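# Tip croutons onto plate, return pan to hot plate

## Task

Transfer all croutons out of the frying pan and onto the dinner plate (dropping them onto it is acceptable). Afterwards put the pan back so it sits flat and centred on the hot plate. At the end, both the hot plate and the dinner plate must lie flat on the table, and everything must stay in place without the robot holding it. Finish by releasing any grip and moving the hands away.

## Robot and tools

Robot: two arms, left_arm and right_arm, face each other across a table. The base of left_arm is on the +y side. The names do not tell you which side of an image an arm is on. Each arm carries an identical five-finger right hand, so the hands are not mirror images.

World frame: the origin is on the table top, halfway between the two arm bases. z = 0 is the table surface and +z is up. Result positions are in metres, orientations are quaternions (w,x,y,z), and velocities are in m/s and rad/s. Printed positions may be slightly wrong, more so at long reach.

Hand point: a spot fixed to the palm, 0.05 m in front of it, where the index pad and thumb tip meet in a pinch. Its axes are: +z along the straight fingers, +y outward from the palm, and +x across the palm away from the thumb. Straight fingers reach 0.06-0.07 m past the point. Across the palm the hand extends 0.08 m on the little-finger side. On the thumb side it extends 0.02 m with the thumb turned in, and up to 0.09 m otherwise. A wrist bracket on the little-finger side reaches 0.11 m across and 0.03 m beyond the point along +y, and it can collide with things. With the thumb fully turned in, the hand can wrap objects 0.035-0.08 m wide. Turn the thumb before you reach the object.

Row format (28 numbers, each in [-1,1], always for both arms):
- Left arm: dx, dy, dz, rx, ry, rz.
- Left hand: little, ring, middle, index, thumb_bend, thumb_turn, force_limit, speed.
- Right arm and right hand: the same 14 numbers, in the same order.

The six pose numbers are an offset, not an absolute pose. They are measured in the hand point's own axes from where the hand point was at the start of the action. Every row uses that same starting point, not the previous row. A value of 1.0 means 0.6 m of translation or 180 degrees. rx, ry, rz together form a single rotation vector.

Hand numbers: for fingers and thumb_bend, +1 is straight and -1 is fully curled. For thumb_turn, +1 puts the thumb beside the palm and -1 puts it across the palm. A pinch is roughly index -0.22, thumb_bend -0.75, thumb_turn -0.57. force_limit sets where a closing motor stops, linear from about 0 N at -1 to 10 N at +1 (15 N for the thumb motors); it does not limit opening. speed is linear from nearly 0 at -1 to full at +1, where a full stroke takes 0.6 s. For a soft grip, close at speed -0.9 or lower. No value means 'keep as is'. To leave a hand alone, resend its last eight numbers, or before any have been sent, its hand_measured values plus hand_force_limit and hand_speed. A motor starts only when its target changes by 0.01 or more. Once it stops it locks, holding at least 15 N. To loosen a grip, send a target more open than hand_measured.

execute_actions(actions): a list of actions. Each action is a table of up to 15 rows, one row per 1/30 s step. If a table has fewer rows, its last row repeats until 15 steps are filled. An empty list only returns the current state and images. For the first action, the start pose is the last pose reported.

move(target, speed, stop_force, blocking): target is one 28-number row. Its offsets are counted from the pose in the latest result that shows one. Each hand point follows a straight line to its goal, and all paths finish together within 0.5-10 s; paths still unfinished at 10 s stop short. speed is 0.002-0.5 m/s (default 0.25), and turning is capped at twice that in rad/s. Motion does not slow for obstacles or for the other arm. stop_force (9-40 N, one value for both arms) ends an arm's path when its wrist sensor reports that much added resistance. The arm then backs off two steps and holds. Use it only with slow, non-rotating moves, and leave it out when lifting away from a surface you are touching. blocking=false returns after 0.5 s and cannot be combined with stop_force. While such a move runs, use wait or stop before sending anything else.

wait(seconds 0-10): the scene runs on while the last commands are held. stop(): brakes a running move to rest. zoom_image(camera, region [x0,y0,x1,y1], at most 504x504 px): gives an enlarged view from cam_low (504x504), cam_left_wrist or cam_right_wrist (both 616x616 fisheye). show_instructions(): shows the reference images. finished_scene(scene): ends the current scene; pass its number.

Control limits: each step's commanded pose is clipped to within 100 mm and 16 degrees of the measured pose. Motion lags commands by about 0.17 s. Large moves may need several actions, and position takes priority over orientation. The 'Hand target' line shows where the controller is currently driving each hand.

Results include:
- The state per arm: pose and velocities.
- 'pose unreachable' when the clearance check altered a command.
- For each hand: hand_measured, hand_stopped_by (moving, target, force, stalled or fault), hand_load_n (positive when something pushes a finger open; near 0 after a lost grip), hand_force_limit and hand_speed.
- Joint positions and torques.
- Wrist force and torque in the hand's axes. These saturate near 50 N and carry offsets up to about 4 N plus noise.

The move line reports an ending (done, off_target, moving, held, fault, contact) and any limits (paced means the command was clipped; held means some steps were blocked).

Avoid the following:
- Joint torque above the limits (139 N m for shoulders and elbow, 26 N m for the wrists) or 150 N of outside force. Either stops the arm for 10 s.
- Pushing a stiff arm even slightly past a firm contact.
- Arm-to-arm hits or presses, which can end the run.
- Dropping, slamming or knocking anything off the table, which fails the task.
- Holding loads for long: motors warn at 70 C and brake at 85 C.

Loose objects may occasionally be nudged by outside pushes.

Each tool is called after "Emit:" as name([rows], argument=value, ...), one row to a line, values as JSON.

Reference images:

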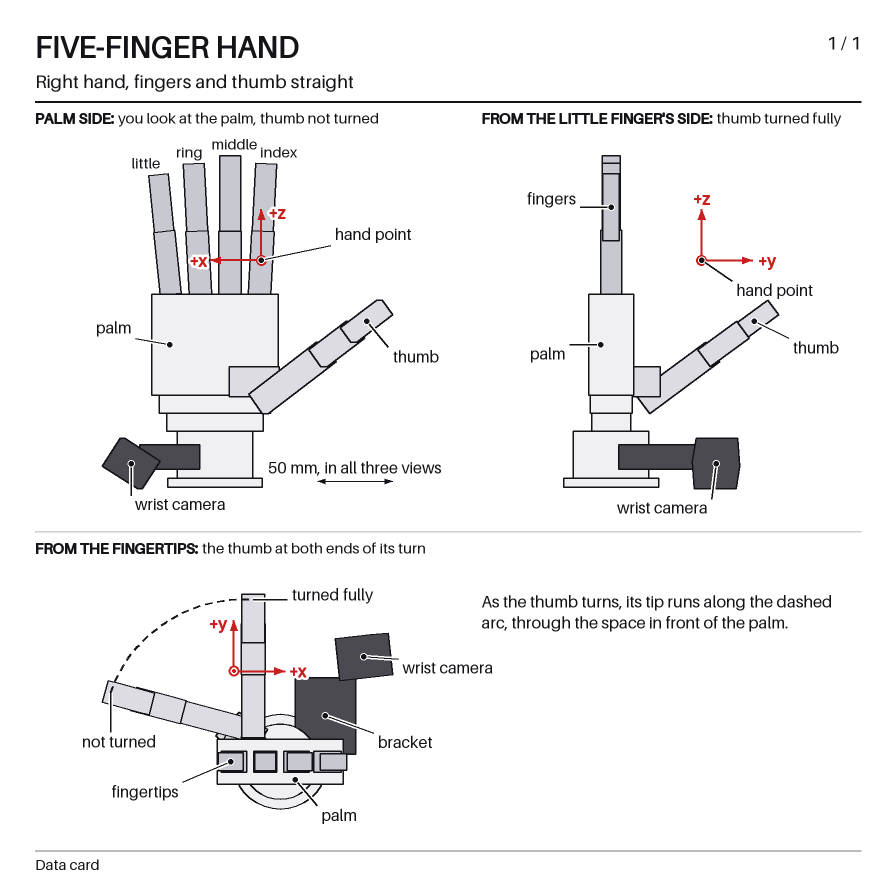

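## Session

Emit:
execute_actions(actions=[])

Scene clock: 0.00 s.
left_arm: end_effector_position=(+0.2893, +0.4999, +0.4720) hand_measured=(+1.000, +1.000, +1.000, +1.000, +1.000, +1.000) hand_load_n=(+0.0, +0.0, +0.0, +0.0, +0.0, +0.0) hand_stopped_by=(target, target, target, target, target, target) hand_force_limit=0.00 hand_speed=-0.80 end_effector_quat_wxyz=(-0.025, +0.329, +0.944, +0.010) end_effector_velocity=(-0.000, +0.000, +0.000) end_effector_angular_velocity=(-0.000, +0.000, +0.001) | right_arm: end_effector_position=(+0.1142, -0.3200, +0.4842) hand_measured=(+1.000, +1.000, +1.000, +1.000, +1.000, +1.000) hand_load_n=(+0.0, +0.0, +0.0, +0.0, +0.0, +0.0) hand_stopped_by=(target, target, target, target, target, target) hand_force_limit=0.00 hand_speed=-0.80 end_effector_quat_wxyz=(-0.003, -0.356, +0.934, +0.011) end_effector_velocity=(+0.000, -0.000, +0.000) end_effector_angular_velocity=(+0.000, -0.001, -0.002)
Joint positions: left_arm=[ 0.564 -1.704  1.354  1.972  1.586 -1.897] | right_arm=[-1.177 -1.715  1.324  1.966  1.548 -1.866]
Joint velocities: left_arm=[ 0.001 -0.001  0.     0.     0.     0.   ] | right_arm=[ 0.    -0.    -0.001  0.     0.     0.002]
Joint torques (N m, as the arm reports them, + toward a larger angle): no reading
Motor temperatures (°C, as the motors report them): left_arm=[24 25 24 37 29 31] | right_arm=[26 27 28 33 34 36]
Wrist force (N, on the end effector, along its own x y z axes, offset not removed): no reading
Wrist torque (N m, same axes, about the end effector's origin, offset not removed): no reading
Hand target (left_arm): +0.289, +0.500, +0.472; -0.025, +0.329, +0.944, +0.010
Hand target (right_arm): +0.114, -0.320, +0.484; -0.003, -0.356, +0.934, +0.011

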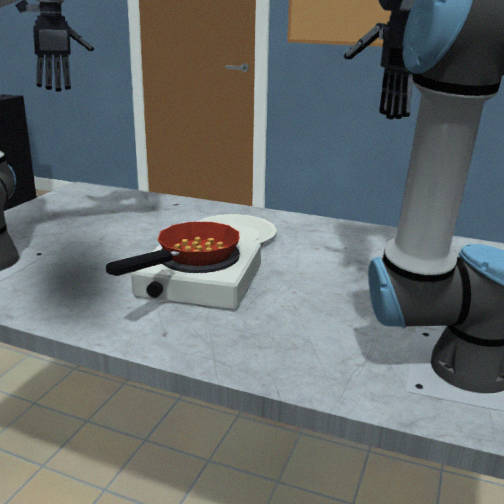

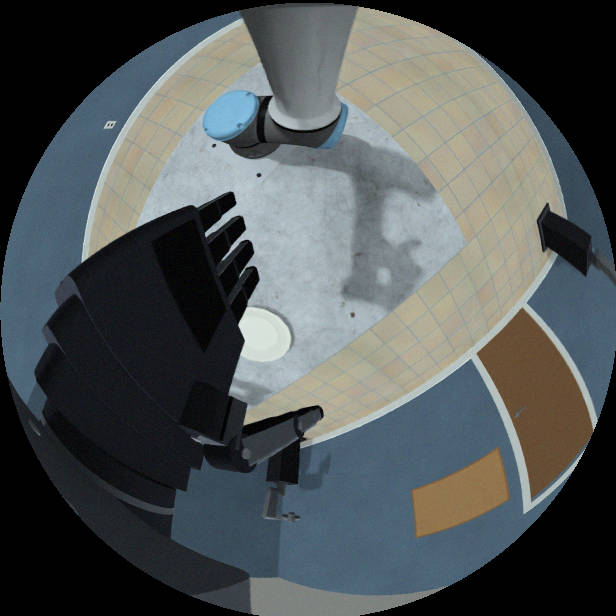

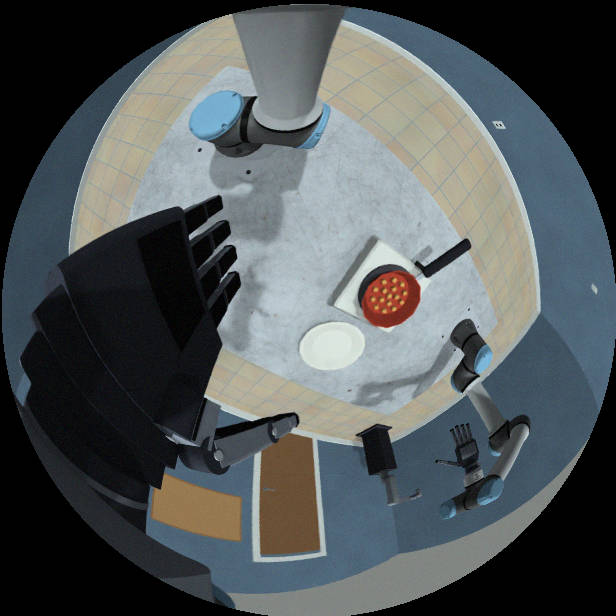

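Emit:
move(target=[0,0,0,0,0,0,1,1,1,1,1,1,0,-0.8,-0.113,0.613,0.307,0,0,0.27,1,1,1,1,1,-1,1,0.5])

Scene clock: 6.63 s.
left_arm: end_effector_position=(+0.2893, +0.4999, +0.4720) hand_measured=(+1.000, +1.000, +1.000, +1.000, +1.000, +1.000) hand_load_n=(+0.0, +0.0, +0.0, +0.0, +0.0, +0.0) hand_stopped_by=(target, target, target, target, target, target) hand_force_limit=0.00 hand_speed=-0.80 end_effector_quat_wxyz=(-0.025, +0.329, +0.944, +0.010) end_effector_velocity=(+0.000, +0.000, +0.000) end_effector_angular_velocity=(-0.001, -0.001, -0.000) | right_arm: end_effector_position=(-0.0821, +0.0032, +0.3092) hand_measured=(+1.000, +1.000, +1.000, +1.000, +1.000, -1.000) hand_load_n=(+0.0, +0.0, +0.0, +0.0, +0.0, +0.0) hand_stopped_by=(target, target, target, target, target, target) hand_force_limit=1.00 hand_speed=0.50 end_effector_quat_wxyz=(-0.007, +0.059, +0.998, +0.010) end_effector_velocity=(-0.001, +0.003, -0.000) end_effector_angular_velocity=(-0.006, -0.003, -0.008)
Joint positions: left_arm=[ 0.564 -1.704  1.354  1.972  1.586 -1.897] | right_arm=[-0.057 -0.952  0.819  1.684  1.557  0.102]
Joint velocities: left_arm=[ 0.    -0.    -0.001 -0.    -0.001  0.   ] | right_arm=[ 0.004  0.016 -0.026  0.015  0.003  0.011]
Joint torques (N m, as the arm reports them, + toward a larger angle): left_arm=[ -1.6   -8.17 -14.41   2.48   0.24   0.18] | right_arm=[ 13.47 -36.97 -27.67   4.76   1.73   1.83]
Motor temperatures (°C, as the motors report them): left_arm=[24 25 24 37 29 31] | right_arm=[26 27 28 33 34 36]
Wrist force (N, on the end effector, along its own x y z axes, offset not removed): left_arm=[0.4 0.6 0.0] | right_arm=[-1.1 -0.2 -0.1]
Wrist torque (N m, same axes, about the end effector's origin, offset not removed): left_arm=[-0.05 0.13 0.11] | right_arm=[-0.13 0.36 -0.16]
Hand target (left_arm): +0.289, +0.500, +0.472; -0.025, +0.329, +0.944, +0.010
Hand target (right_arm): -0.082, +0.004, +0.309; -0.007, +0.060, +0.998, +0.009
Off the commanded pose (left_arm): 0.000 m, 0 deg.
Off the commanded pose (right_arm): 0.001 m, 0 deg.
move: done
camera_calibration (this result's frames):
cam_left_wrist: T_world_to_cam=[[0.731589, 0.681322, -0.0240355, -0.532629], [0.583757, -0.607836, 0.538296, -0.122795], [0.352144, -0.407843, -0.842413, 0.632767], [0, 0, 0, 1]] pos_world=[0.238523, 0.546322, 0.586349]
cam_right_wrist: T_world_to_cam=[[0.166117, 0.984586, 0.0547302, -0.0205427], [0.839144, -0.170293, 0.516564, -0.0912885], [0.517922, -0.0398836, -0.854498, 0.438724], [0, 0, 0, 1]] pos_world=[-0.147208, 0.0221782, 0.423169]

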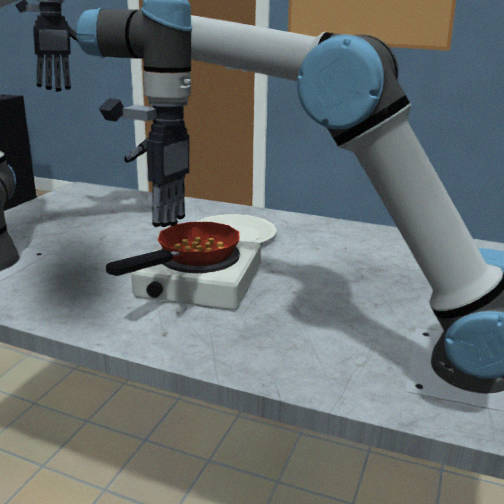

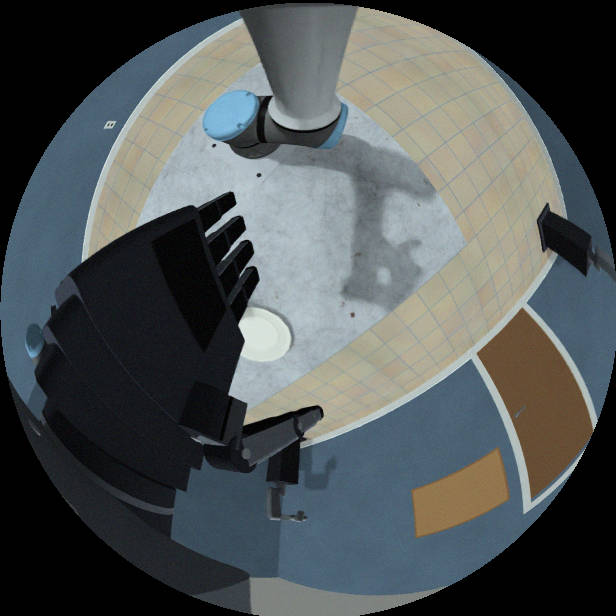

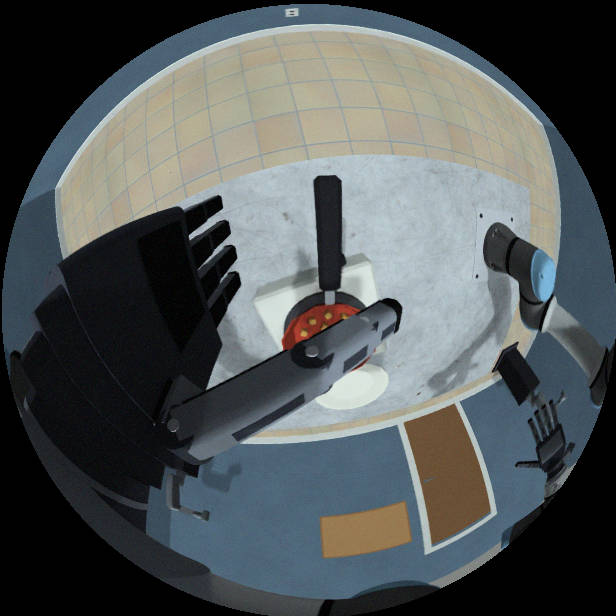

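Emit:
move(target=[0,0,0,0,0,0,1,1,1,1,1,1,0,-0.8,-0.01,0.11,0.2,0,0,0,1,1,1,1,1,-1,1,0.5], speed=0.12)

Scene clock: 9.70 s.
left_arm: end_effector_position=(+0.2893, +0.4999, +0.4720) hand_measured=(+1.000, +1.000, +1.000, +1.000, +1.000, +1.000) hand_load_n=(+0.0, +0.0, +0.0, +0.0, +0.0, +0.0) hand_stopped_by=(target, target, target, target, target, target) hand_force_limit=0.00 hand_speed=-0.80 end_effector_quat_wxyz=(-0.025, +0.329, +0.944, +0.010) end_effector_velocity=(-0.000, -0.000, -0.000) end_effector_angular_velocity=(-0.001, +0.001, +0.000) | right_arm: end_effector_position=(-0.0700, +0.0703, +0.1906) hand_measured=(+1.000, +1.000, +1.000, +1.000, +1.000, -1.000) hand_load_n=(+0.0, +0.0, +0.0, +0.0, +0.0, +0.0) hand_stopped_by=(target, target, target, target, target, target) hand_force_limit=1.00 hand_speed=0.50 end_effector_quat_wxyz=(-0.007, +0.059, +0.998, +0.010) end_effector_velocity=(+0.000, +0.001, -0.002) end_effector_angular_velocity=(-0.001, -0.000, -0.001)
Joint positions: left_arm=[ 0.564 -1.704  1.354  1.972  1.586 -1.897] | right_arm=[-0.075 -0.759  0.792  1.518  1.557  0.083]
Joint velocities: left_arm=[-0.    -0.    -0.    -0.     0.001 -0.   ] | right_arm=[-0.     0.005 -0.003 -0.001  0.     0.001]
Joint torques (N m, as the arm reports them, + toward a larger angle): left_arm=[ -2.43  -8.55 -15.94   2.57   0.06   0.  ] | right_arm=[-10.92 -44.31 -28.19   1.14  -2.42  -2.  ]
Motor temperatures (°C, as the motors report them): left_arm=[24 25 24 37 29 31] | right_arm=[26 27 28 33 34 36]
Wrist force (N, on the end effector, along its own x y z axes, offset not removed): left_arm=[-0.6 0.5 -0.7] | right_arm=[0.4 -3.8 0.9]
Wrist torque (N m, same axes, about the end effector's origin, offset not removed): left_arm=[0.00 0.29 0.07] | right_arm=[-0.65 0.14 -0.24]
Hand target (left_arm): +0.289, +0.500, +0.472; -0.025, +0.329, +0.944, +0.010
Hand target (right_arm): -0.070, +0.071, +0.190; -0.007, +0.059, +0.998, +0.010
Off the commanded pose (left_arm): 0.000 m, 0 deg.
Off the commanded pose (right_arm): 0.000 m, 0 deg.
move: done
camera_calibration (this result's frames):
cam_left_wrist: T_world_to_cam=[[0.731589, 0.681322, -0.0240356, -0.532629], [0.583757, -0.607836, 0.538296, -0.122795], [0.352144, -0.407842, -0.842413, 0.632767], [0, 0, 0, 1]] pos_world=[0.238523, 0.546322, 0.586349]
cam_right_wrist: T_world_to_cam=[[0.166113, 0.984587, 0.0547332, -0.0821103], [0.839151, -0.170291, 0.516553, -0.0287648], [0.517911, -0.0398768, -0.854504, 0.333803], [0, 0, 0, 1]] pos_world=[-0.135103, 0.0892573, 0.304589]

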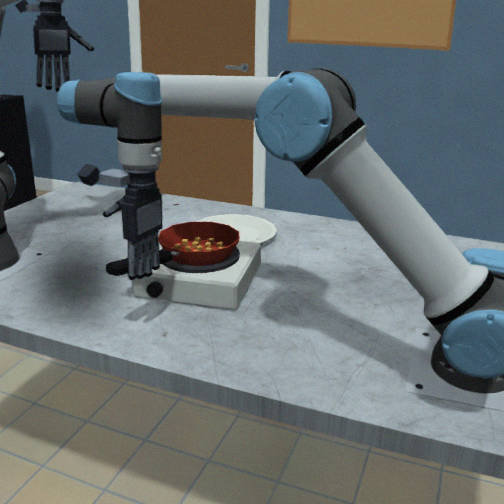

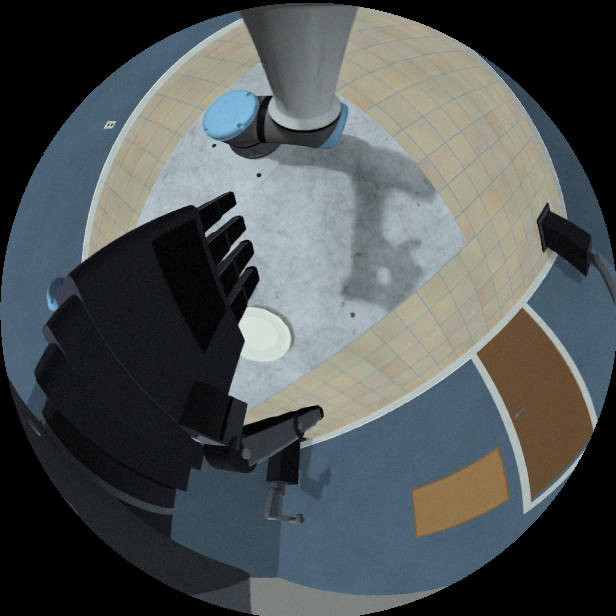

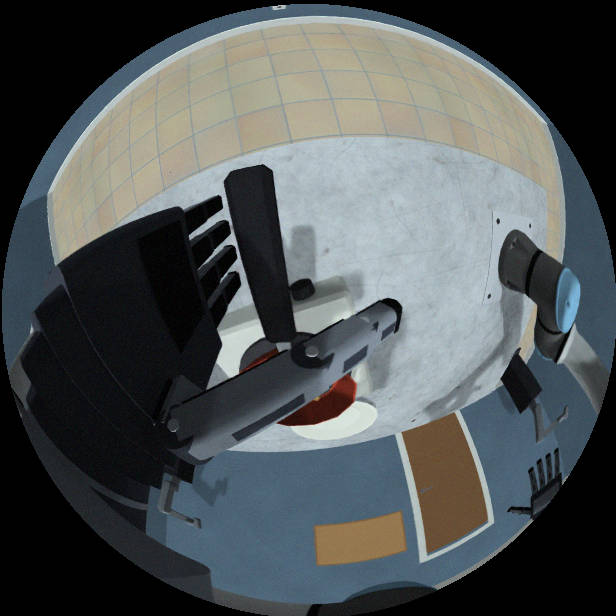

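Emit:
move(target=[0,0,0,0,0,0,1,1,1,1,1,1,0,-0.8,0,0.012,0.135,0,0.06,0,1,1,1,1,1,-1,1,0.5], speed=0.06)

Emit:
zoom_image(camera="cam_low", region=[60,180,280,340])

Scene clock: 13.50 s.
left_arm: end_effector_position=(+0.2893, +0.4999, +0.4720) hand_measured=(+1.000, +1.000, +1.000, +1.000, +1.000, +1.000) hand_load_n=(+0.0, +0.0, +0.0, +0.0, +0.0, +0.0) hand_stopped_by=(target, target, target, target, target, target) hand_force_limit=0.00 hand_speed=-0.80 end_effector_quat_wxyz=(-0.025, +0.329, +0.944, +0.010) end_effector_velocity=(+0.000, -0.000, +0.000) end_effector_angular_velocity=(-0.000, -0.000, -0.001) | right_arm: end_effector_position=(-0.0703, +0.0791, +0.1101) hand_measured=(+1.000, +1.000, +1.000, +1.000, +1.000, -1.000) hand_load_n=(+0.0, +0.0, +0.0, +0.0, +0.0, +0.0) hand_stopped_by=(target, target, target, target, target, target) hand_force_limit=1.00 hand_speed=0.50 end_effector_quat_wxyz=(-0.101, +0.058, +0.993, +0.015) end_effector_velocity=(-0.000, +0.000, -0.003) end_effector_angular_velocity=(+0.001, +0.008, -0.002)
Joint positions: left_arm=[ 0.564 -1.704  1.354  1.972  1.586 -1.897] | right_arm=[-0.152 -0.739  0.962  1.328  1.368  0.006]
Joint velocities: left_arm=[-0.     0.    -0.001  0.     0.     0.   ] | right_arm=[-0.003  0.002  0.006 -0.007 -0.008 -0.001]
Joint torques (N m, as the arm reports them, + toward a larger angle): left_arm=[ -2.76  -8.7  -16.86   2.52  -0.04   0.11] | right_arm=[-10.69 -45.04 -13.08   0.79  -2.19  -2.28]
Motor temperatures (°C, as the motors report them): left_arm=[24 25 24 37 29 31] | right_arm=[26 27 28 33 34 36]
Wrist force (N, on the end effector, along its own x y z axes, offset not removed): left_arm=[0.1 2.4 -1.4] | right_arm=[-1.4 -1.5 -3.6]
Wrist torque (N m, same axes, about the end effector's origin, offset not removed): left_arm=[0.34 0.17 0.15] | right_arm=[0.00 0.40 -0.06]
Hand target (left_arm): +0.289, +0.500, +0.472; -0.025, +0.329, +0.944, +0.010
Hand target (right_arm): -0.070, +0.079, +0.110; -0.101, +0.058, +0.993, +0.015
Off the commanded pose (left_arm): 0.000 m, 0 deg.
Off the commanded pose (right_arm): 0.000 m, 0 deg.
move: done
camera_calibration (this result's frames):
cam_left_wrist: T_world_to_cam=[[0.731589, 0.681322, -0.0240356, -0.532629], [0.583757, -0.607836, 0.538296, -0.122795], [0.352144, -0.407842, -0.842413, 0.632767], [0, 0, 0, 1]] pos_world=[0.238523, 0.546322, 0.586349]
cam_right_wrist: T_world_to_cam=[[0.171998, 0.984063, 0.0451249, -0.0847659], [0.92052, -0.176866, 0.348369, 0.0393048], [0.350798, -0.0183803, -0.936271, 0.261088], [0, 0, 0, 1]] pos_world=[-0.113191, 0.0951656, 0.234582]

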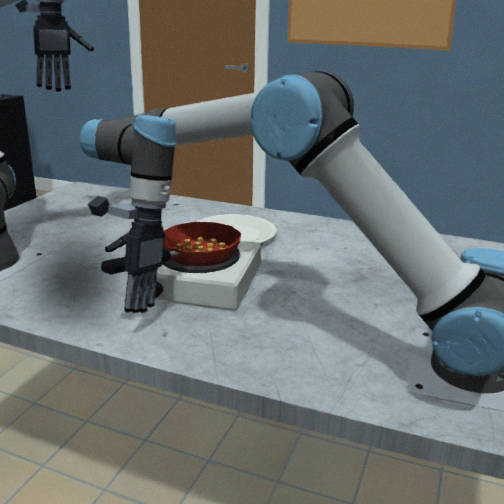

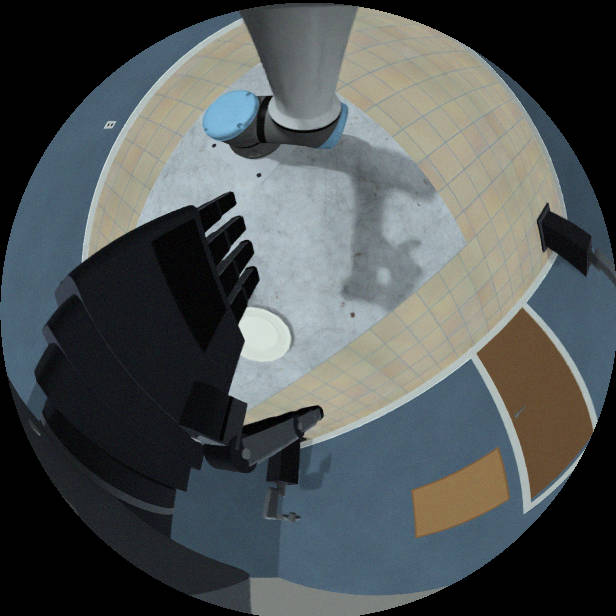

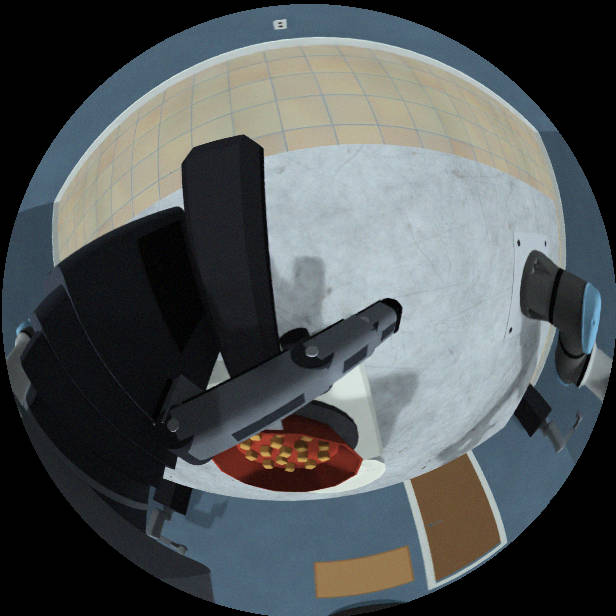

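Region (60, 180, 280, 340) of cam_low's 504x504 image, scaled by 2.291, with more detail than that image has; it fills the top 367 rows of this view, and the rest is white.

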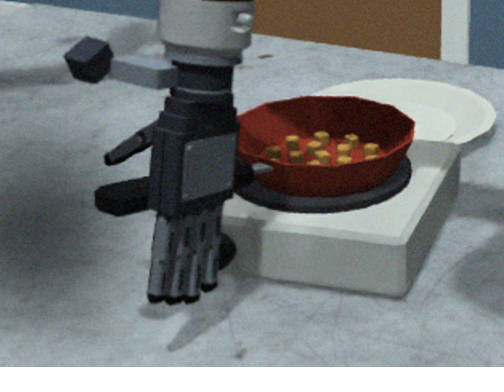

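Palm already touches. Lower slightly, close.

Emit:
move(target=[0,0,0,0,0,0,1,1,1,1,1,1,0,-0.8,0,-0.004,0.015,0,0,0,-1,-1,-1,-1,1,-1,1,-0.4], speed=0.05)

Emit:
move(target=[0,0,0,0,0,0,1,1,1,1,1,1,0,-0.8,0,0,0,0,0,0,-1,-1,-1,-1,-1,-1,1,0])

Emit:
move(target=[0,0,0,0,0,0,1,1,1,1,1,1,0,-0.8,0.02,0,-0.1,0,0,0,-1,-1,-1,-1,-1,-1,1,0], speed=0.05)

Scene clock: 17.17 s.
left_arm: end_effector_position=(+0.2893, +0.4999, +0.4720) hand_measured=(+1.000, +1.000, +1.000, +1.000, +1.000, +1.000) hand_load_n=(+0.0, +0.0, +0.0, +0.0, +0.0, +0.0) hand_stopped_by=(target, target, target, target, target, target) hand_force_limit=0.00 hand_speed=-0.80 end_effector_quat_wxyz=(-0.025, +0.329, +0.944, +0.010) end_effector_velocity=(-0.000, -0.000, +0.000) end_effector_angular_velocity=(-0.001, +0.000, -0.001) | right_arm: end_effector_position=(-0.0723, +0.0771, +0.1012) hand_measured=(-0.878, -0.858, -0.854, -0.850, +1.000, -1.000) hand_load_n=(+12.0, +10.0, +10.5, +10.0, +0.0, +0.0) hand_stopped_by=(force, force, force, force, target, target) hand_force_limit=1.00 hand_speed=-0.40 end_effector_quat_wxyz=(-0.101, +0.058, +0.993, +0.015) end_effector_velocity=(-0.000, -0.000, -0.000) end_effector_angular_velocity=(-0.001, +0.000, +0.002)
Joint positions: left_arm=[ 0.564 -1.704  1.354  1.972  1.586 -1.897] | right_arm=[-0.149 -0.738  0.983  1.305  1.368  0.01 ]
Joint velocities: left_arm=[-0.    -0.    -0.     0.     0.001  0.001] | right_arm=[ 0.     0.     0.     0.001 -0.    -0.002]
Joint torques (N m, as the arm reports them, + toward a larger angle): left_arm=[ -2.53  -7.6  -15.72   2.35   0.12   0.  ] | right_arm=[ 12.24 -45.82 -14.65   3.36  -0.02  -2.47]
Motor temperatures (°C, as the motors report them): left_arm=[24 25 24 37 29 31] | right_arm=[26 27 28 33 34 36]
Wrist force (N, on the end effector, along its own x y z axes, offset not removed): left_arm=[0.6 0.8 -1.0] | right_arm=[-1.4 -3.7 -3.3]
Wrist torque (N m, same axes, about the end effector's origin, offset not removed): left_arm=[0.12 0.10 0.20] | right_arm=[0.15 -0.28 0.46]
Hand target (left_arm): +0.289, +0.500, +0.472; -0.025, +0.329, +0.944, +0.010
Hand target (right_arm): -0.072, +0.077, +0.101; -0.101, +0.058, +0.993, +0.015
Off the commanded pose (left_arm): 0.000 m, 0 deg.
Off the commanded pose (right_arm): 0.000 m, 0 deg.
move: done
camera_calibration (this result's frames):
cam_right_wrist: T_world_to_cam=[[0.172024, 0.984059, 0.0451096, -0.0820317], [0.92049, -0.176884, 0.348439, 0.0439376], [0.350864, -0.0184171, -0.936245, 0.253472], [0, 0, 0, 1]] pos_world=[-0.115267, 0.0931641, 0.225703]

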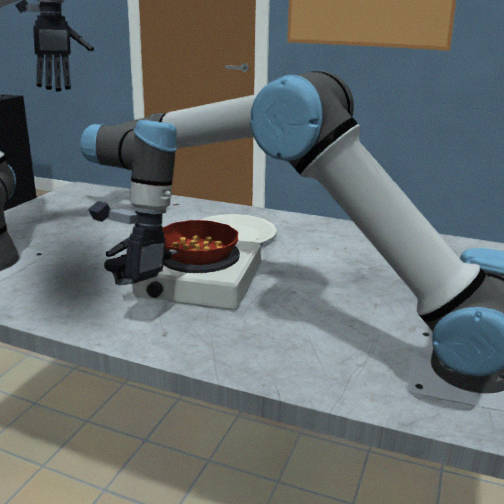

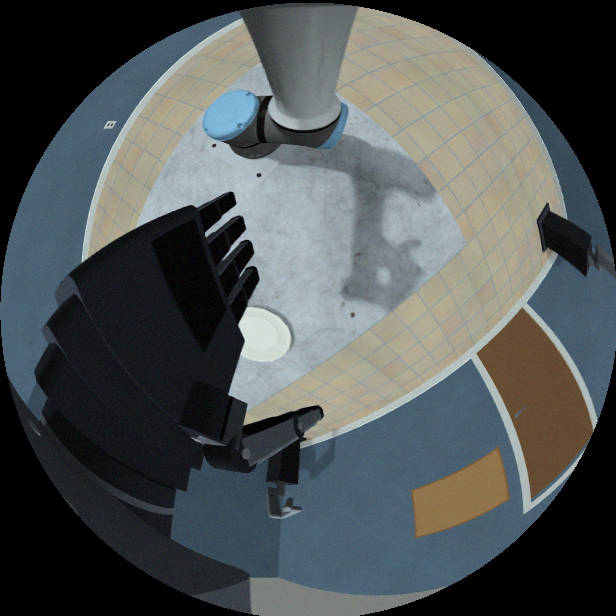

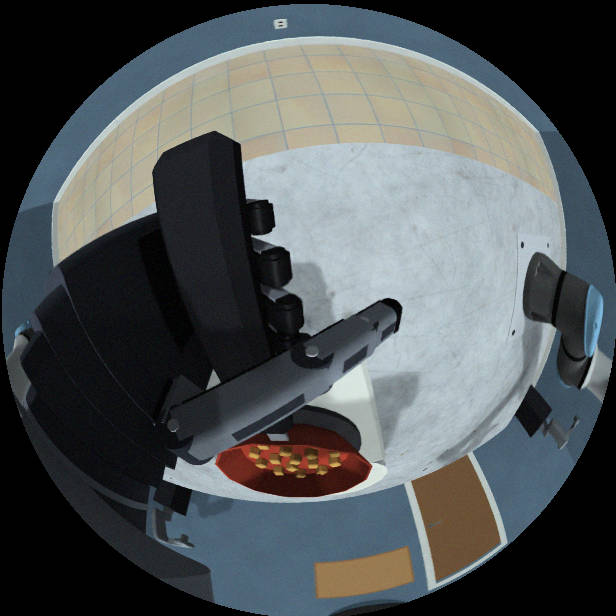

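Scene clock: 18.40 s.
left_arm: end_effector_position=(+0.2893, +0.4999, +0.4720) hand_measured=(+1.000, +1.000, +1.000, +1.000, +1.000, +1.000) hand_load_n=(+0.0, +0.0, +0.0, +0.0, +0.0, +0.0) hand_stopped_by=(target, target, target, target, target, target) hand_force_limit=0.00 hand_speed=-0.80 end_effector_quat_wxyz=(-0.025, +0.329, +0.944, +0.010) end_effector_velocity=(-0.000, -0.000, -0.000) end_effector_angular_velocity=(-0.000, +0.001, -0.000) | right_arm: end_effector_position=(-0.0723, +0.0771, +0.1012) hand_measured=(-0.878, -0.858, -0.854, -0.850, +0.044, -1.000) hand_load_n=(+12.0, +10.0, +10.5, +10.0, +15.0, +3.0) hand_stopped_by=(force, force, force, force, force, target) hand_force_limit=1.00 hand_speed=0.00 end_effector_quat_wxyz=(-0.101, +0.058, +0.993, +0.015) end_effector_velocity=(+0.000, +0.000, +0.000) end_effector_angular_velocity=(+0.001, +0.000, +0.001)
Joint positions: left_arm=[ 0.564 -1.704  1.354  1.972  1.586 -1.897] | right_arm=[-0.149 -0.738  0.983  1.305  1.368  0.01 ]
Joint velocities: left_arm=[-0.     0.    -0.    -0.     0.001  0.   ] | right_arm=[-0.    -0.    -0.    -0.    -0.    -0.001]
Joint torques (N m, as the arm reports them, + toward a larger angle): left_arm=[ -2.1   -8.35 -16.89   2.73  -0.11  -0.15] | right_arm=[ 12.4  -45.53 -14.91   1.32  -0.17   1.29]
Motor temperatures (°C, as the motors report them): left_arm=[24 25 24 37 29 31] | right_arm=[26 27 28 33 34 36]
Wrist force (N, on the end effector, along its own x y z axes, offset not removed): left_arm=[-1.1 1.2 -0.7] | right_arm=[-3.5 -6.4 -1.3]
Wrist torque (N m, same axes, about the end effector's origin, offset not removed): left_arm=[0.10 0.36 0.04] | right_arm=[-0.37 0.20 0.12]
Hand target (left_arm): +0.289, +0.500, +0.472; -0.025, +0.329, +0.944, +0.010
Hand target (right_arm): -0.072, +0.077, +0.101; -0.101, +0.058, +0.993, +0.015
Off the commanded pose (left_arm): 0.000 m, 0 deg.
Off the commanded pose (right_arm): 0.000 m, 0 deg.
move: done
camera_calibration (this result's frames):
cam_left_wrist: T_world_to_cam=[[0.731589, 0.681322, -0.0240355, -0.532629], [0.583757, -0.607836, 0.538296, -0.122795], [0.352144, -0.407842, -0.842413, 0.632767], [0, 0, 0, 1]] pos_world=[0.238523, 0.546322, 0.586349]
cam_right_wrist: T_world_to_cam=[[0.172, 0.984064, 0.0451006, -0.0820301], [0.920495, -0.176858, 0.34844, 0.0439366], [0.350864, -0.0184168, -0.936245, 0.253473], [0, 0, 0, 1]] pos_world=[-0.115269, 0.0931616, 0.225703]

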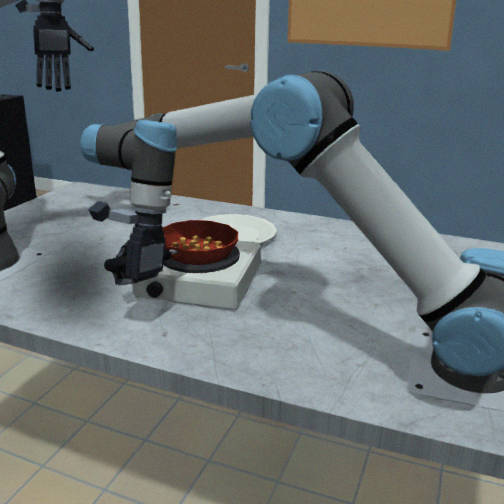

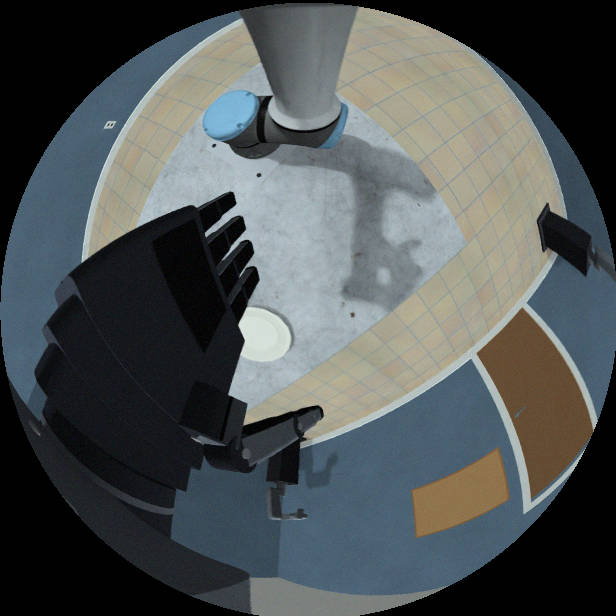

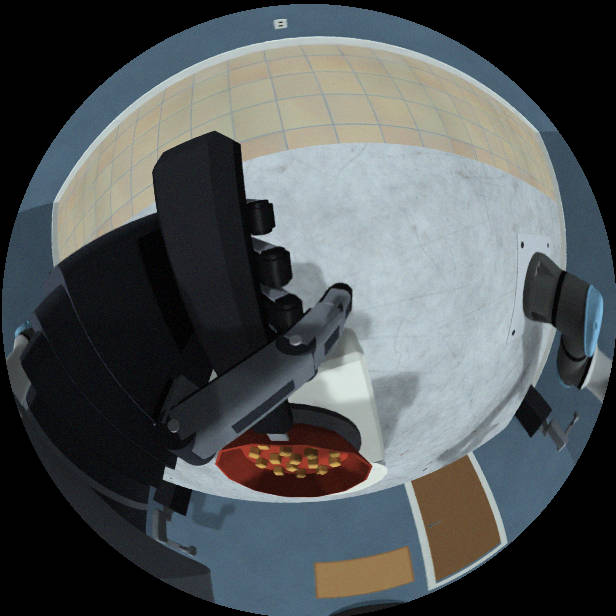

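Scene clock: 20.07 s.
left_arm: end_effector_position=(+0.2893, +0.4999, +0.4720) hand_measured=(+1.000, +1.000, +1.000, +1.000, +1.000, +1.000) hand_load_n=(+0.0, +0.0, +0.0, +0.0, +0.0, +0.0) hand_stopped_by=(target, target, target, target, target, target) hand_force_limit=0.00 hand_speed=-0.80 end_effector_quat_wxyz=(-0.025, +0.329, +0.944, +0.010) end_effector_velocity=(+0.000, +0.000, +0.000) end_effector_angular_velocity=(+0.000, -0.001, -0.000) | right_arm: end_effector_position=(-0.0721, +0.0759, +0.1620) hand_measured=(-0.878, -0.858, -0.854, -0.852, +0.044, -1.000) hand_load_n=(+0.0, +0.0, +6.5, +4.5, +13.5, +2.5) hand_stopped_by=(force, force, force, force, force, target) hand_force_limit=1.00 hand_speed=0.00 end_effector_quat_wxyz=(-0.101, +0.058, +0.993, +0.015) end_effector_velocity=(-0.000, -0.000, +0.003) end_effector_angular_velocity=(-0.001, +0.000, -0.001)
Joint positions: left_arm=[ 0.564 -1.704  1.354  1.972  1.586 -1.897] | right_arm=[-0.15  -0.774  0.89   1.434  1.368  0.009]
Joint velocities: left_arm=[ 0.    -0.     0.    -0.    -0.001  0.   ] | right_arm=[-0.    -0.001 -0.005  0.007 -0.     0.001]
Joint torques (N m, as the arm reports them, + toward a larger angle): left_arm=[ -1.39  -7.85 -15.9    2.46   0.07   0.05] | right_arm=[-10.42 -66.26 -25.69   5.08  -2.92  -2.02]
Motor temperatures (°C, as the motors report them): left_arm=[24 25 24 37 29 31] | right_arm=[26 27 28 33 34 36]
Wrist force (N, on the end effector, along its own x y z axes, offset not removed): left_arm=[-2.1 0.8 -1.7] | right_arm=[-3.3 -3.0 0.7]
Wrist torque (N m, same axes, about the end effector's origin, offset not removed): left_arm=[0.09 0.49 -0.05] | right_arm=[-0.53 0.58 -0.26]
Hand target (left_arm): +0.289, +0.500, +0.472; -0.025, +0.329, +0.944, +0.010
Hand target (right_arm): -0.072, +0.076, +0.162; -0.101, +0.058, +0.993, +0.015
Off the commanded pose (left_arm): 0.000 m, 0 deg.
Off the commanded pose (right_arm): 0.000 m, 0 deg.
move: done
camera_calibration (this result's frames):
cam_left_wrist: T_world_to_cam=[[0.731589, 0.681322, -0.0240356, -0.532629], [0.583757, -0.607836, 0.538296, -0.122795], [0.352144, -0.407842, -0.842413, 0.632767], [0, 0, 0, 1]] pos_world=[0.238523, 0.546322, 0.586349]
cam_right_wrist: T_world_to_cam=[[0.172005, 0.98406, 0.0451604, -0.0836536], [0.920496, -0.176884, 0.348424, 0.0222986], [0.350858, -0.0183606, -0.936249, 0.310275], [0, 0, 0, 1]] pos_world=[-0.114999, 0.0919613, 0.286503]

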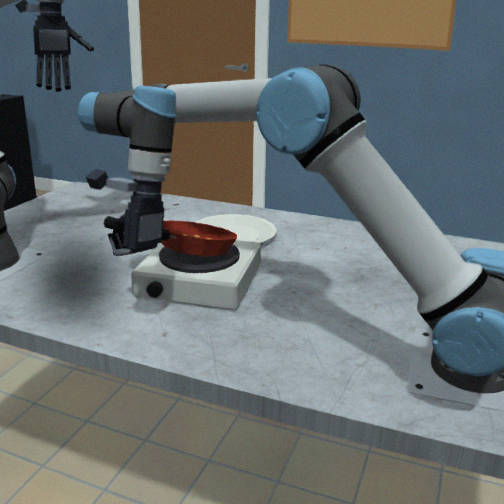

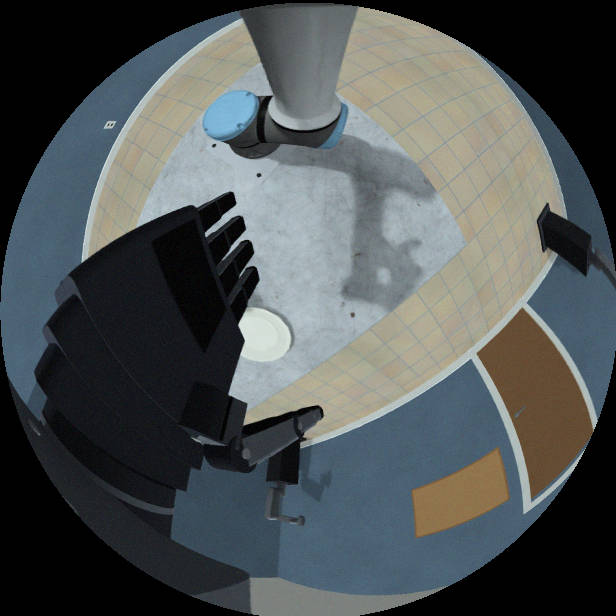

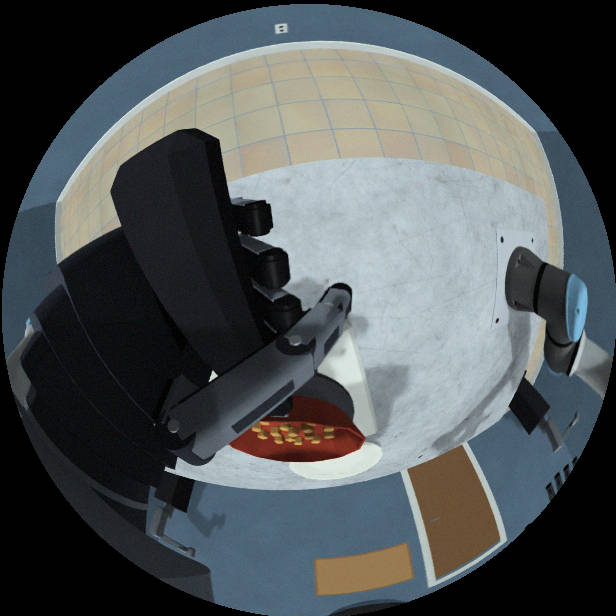

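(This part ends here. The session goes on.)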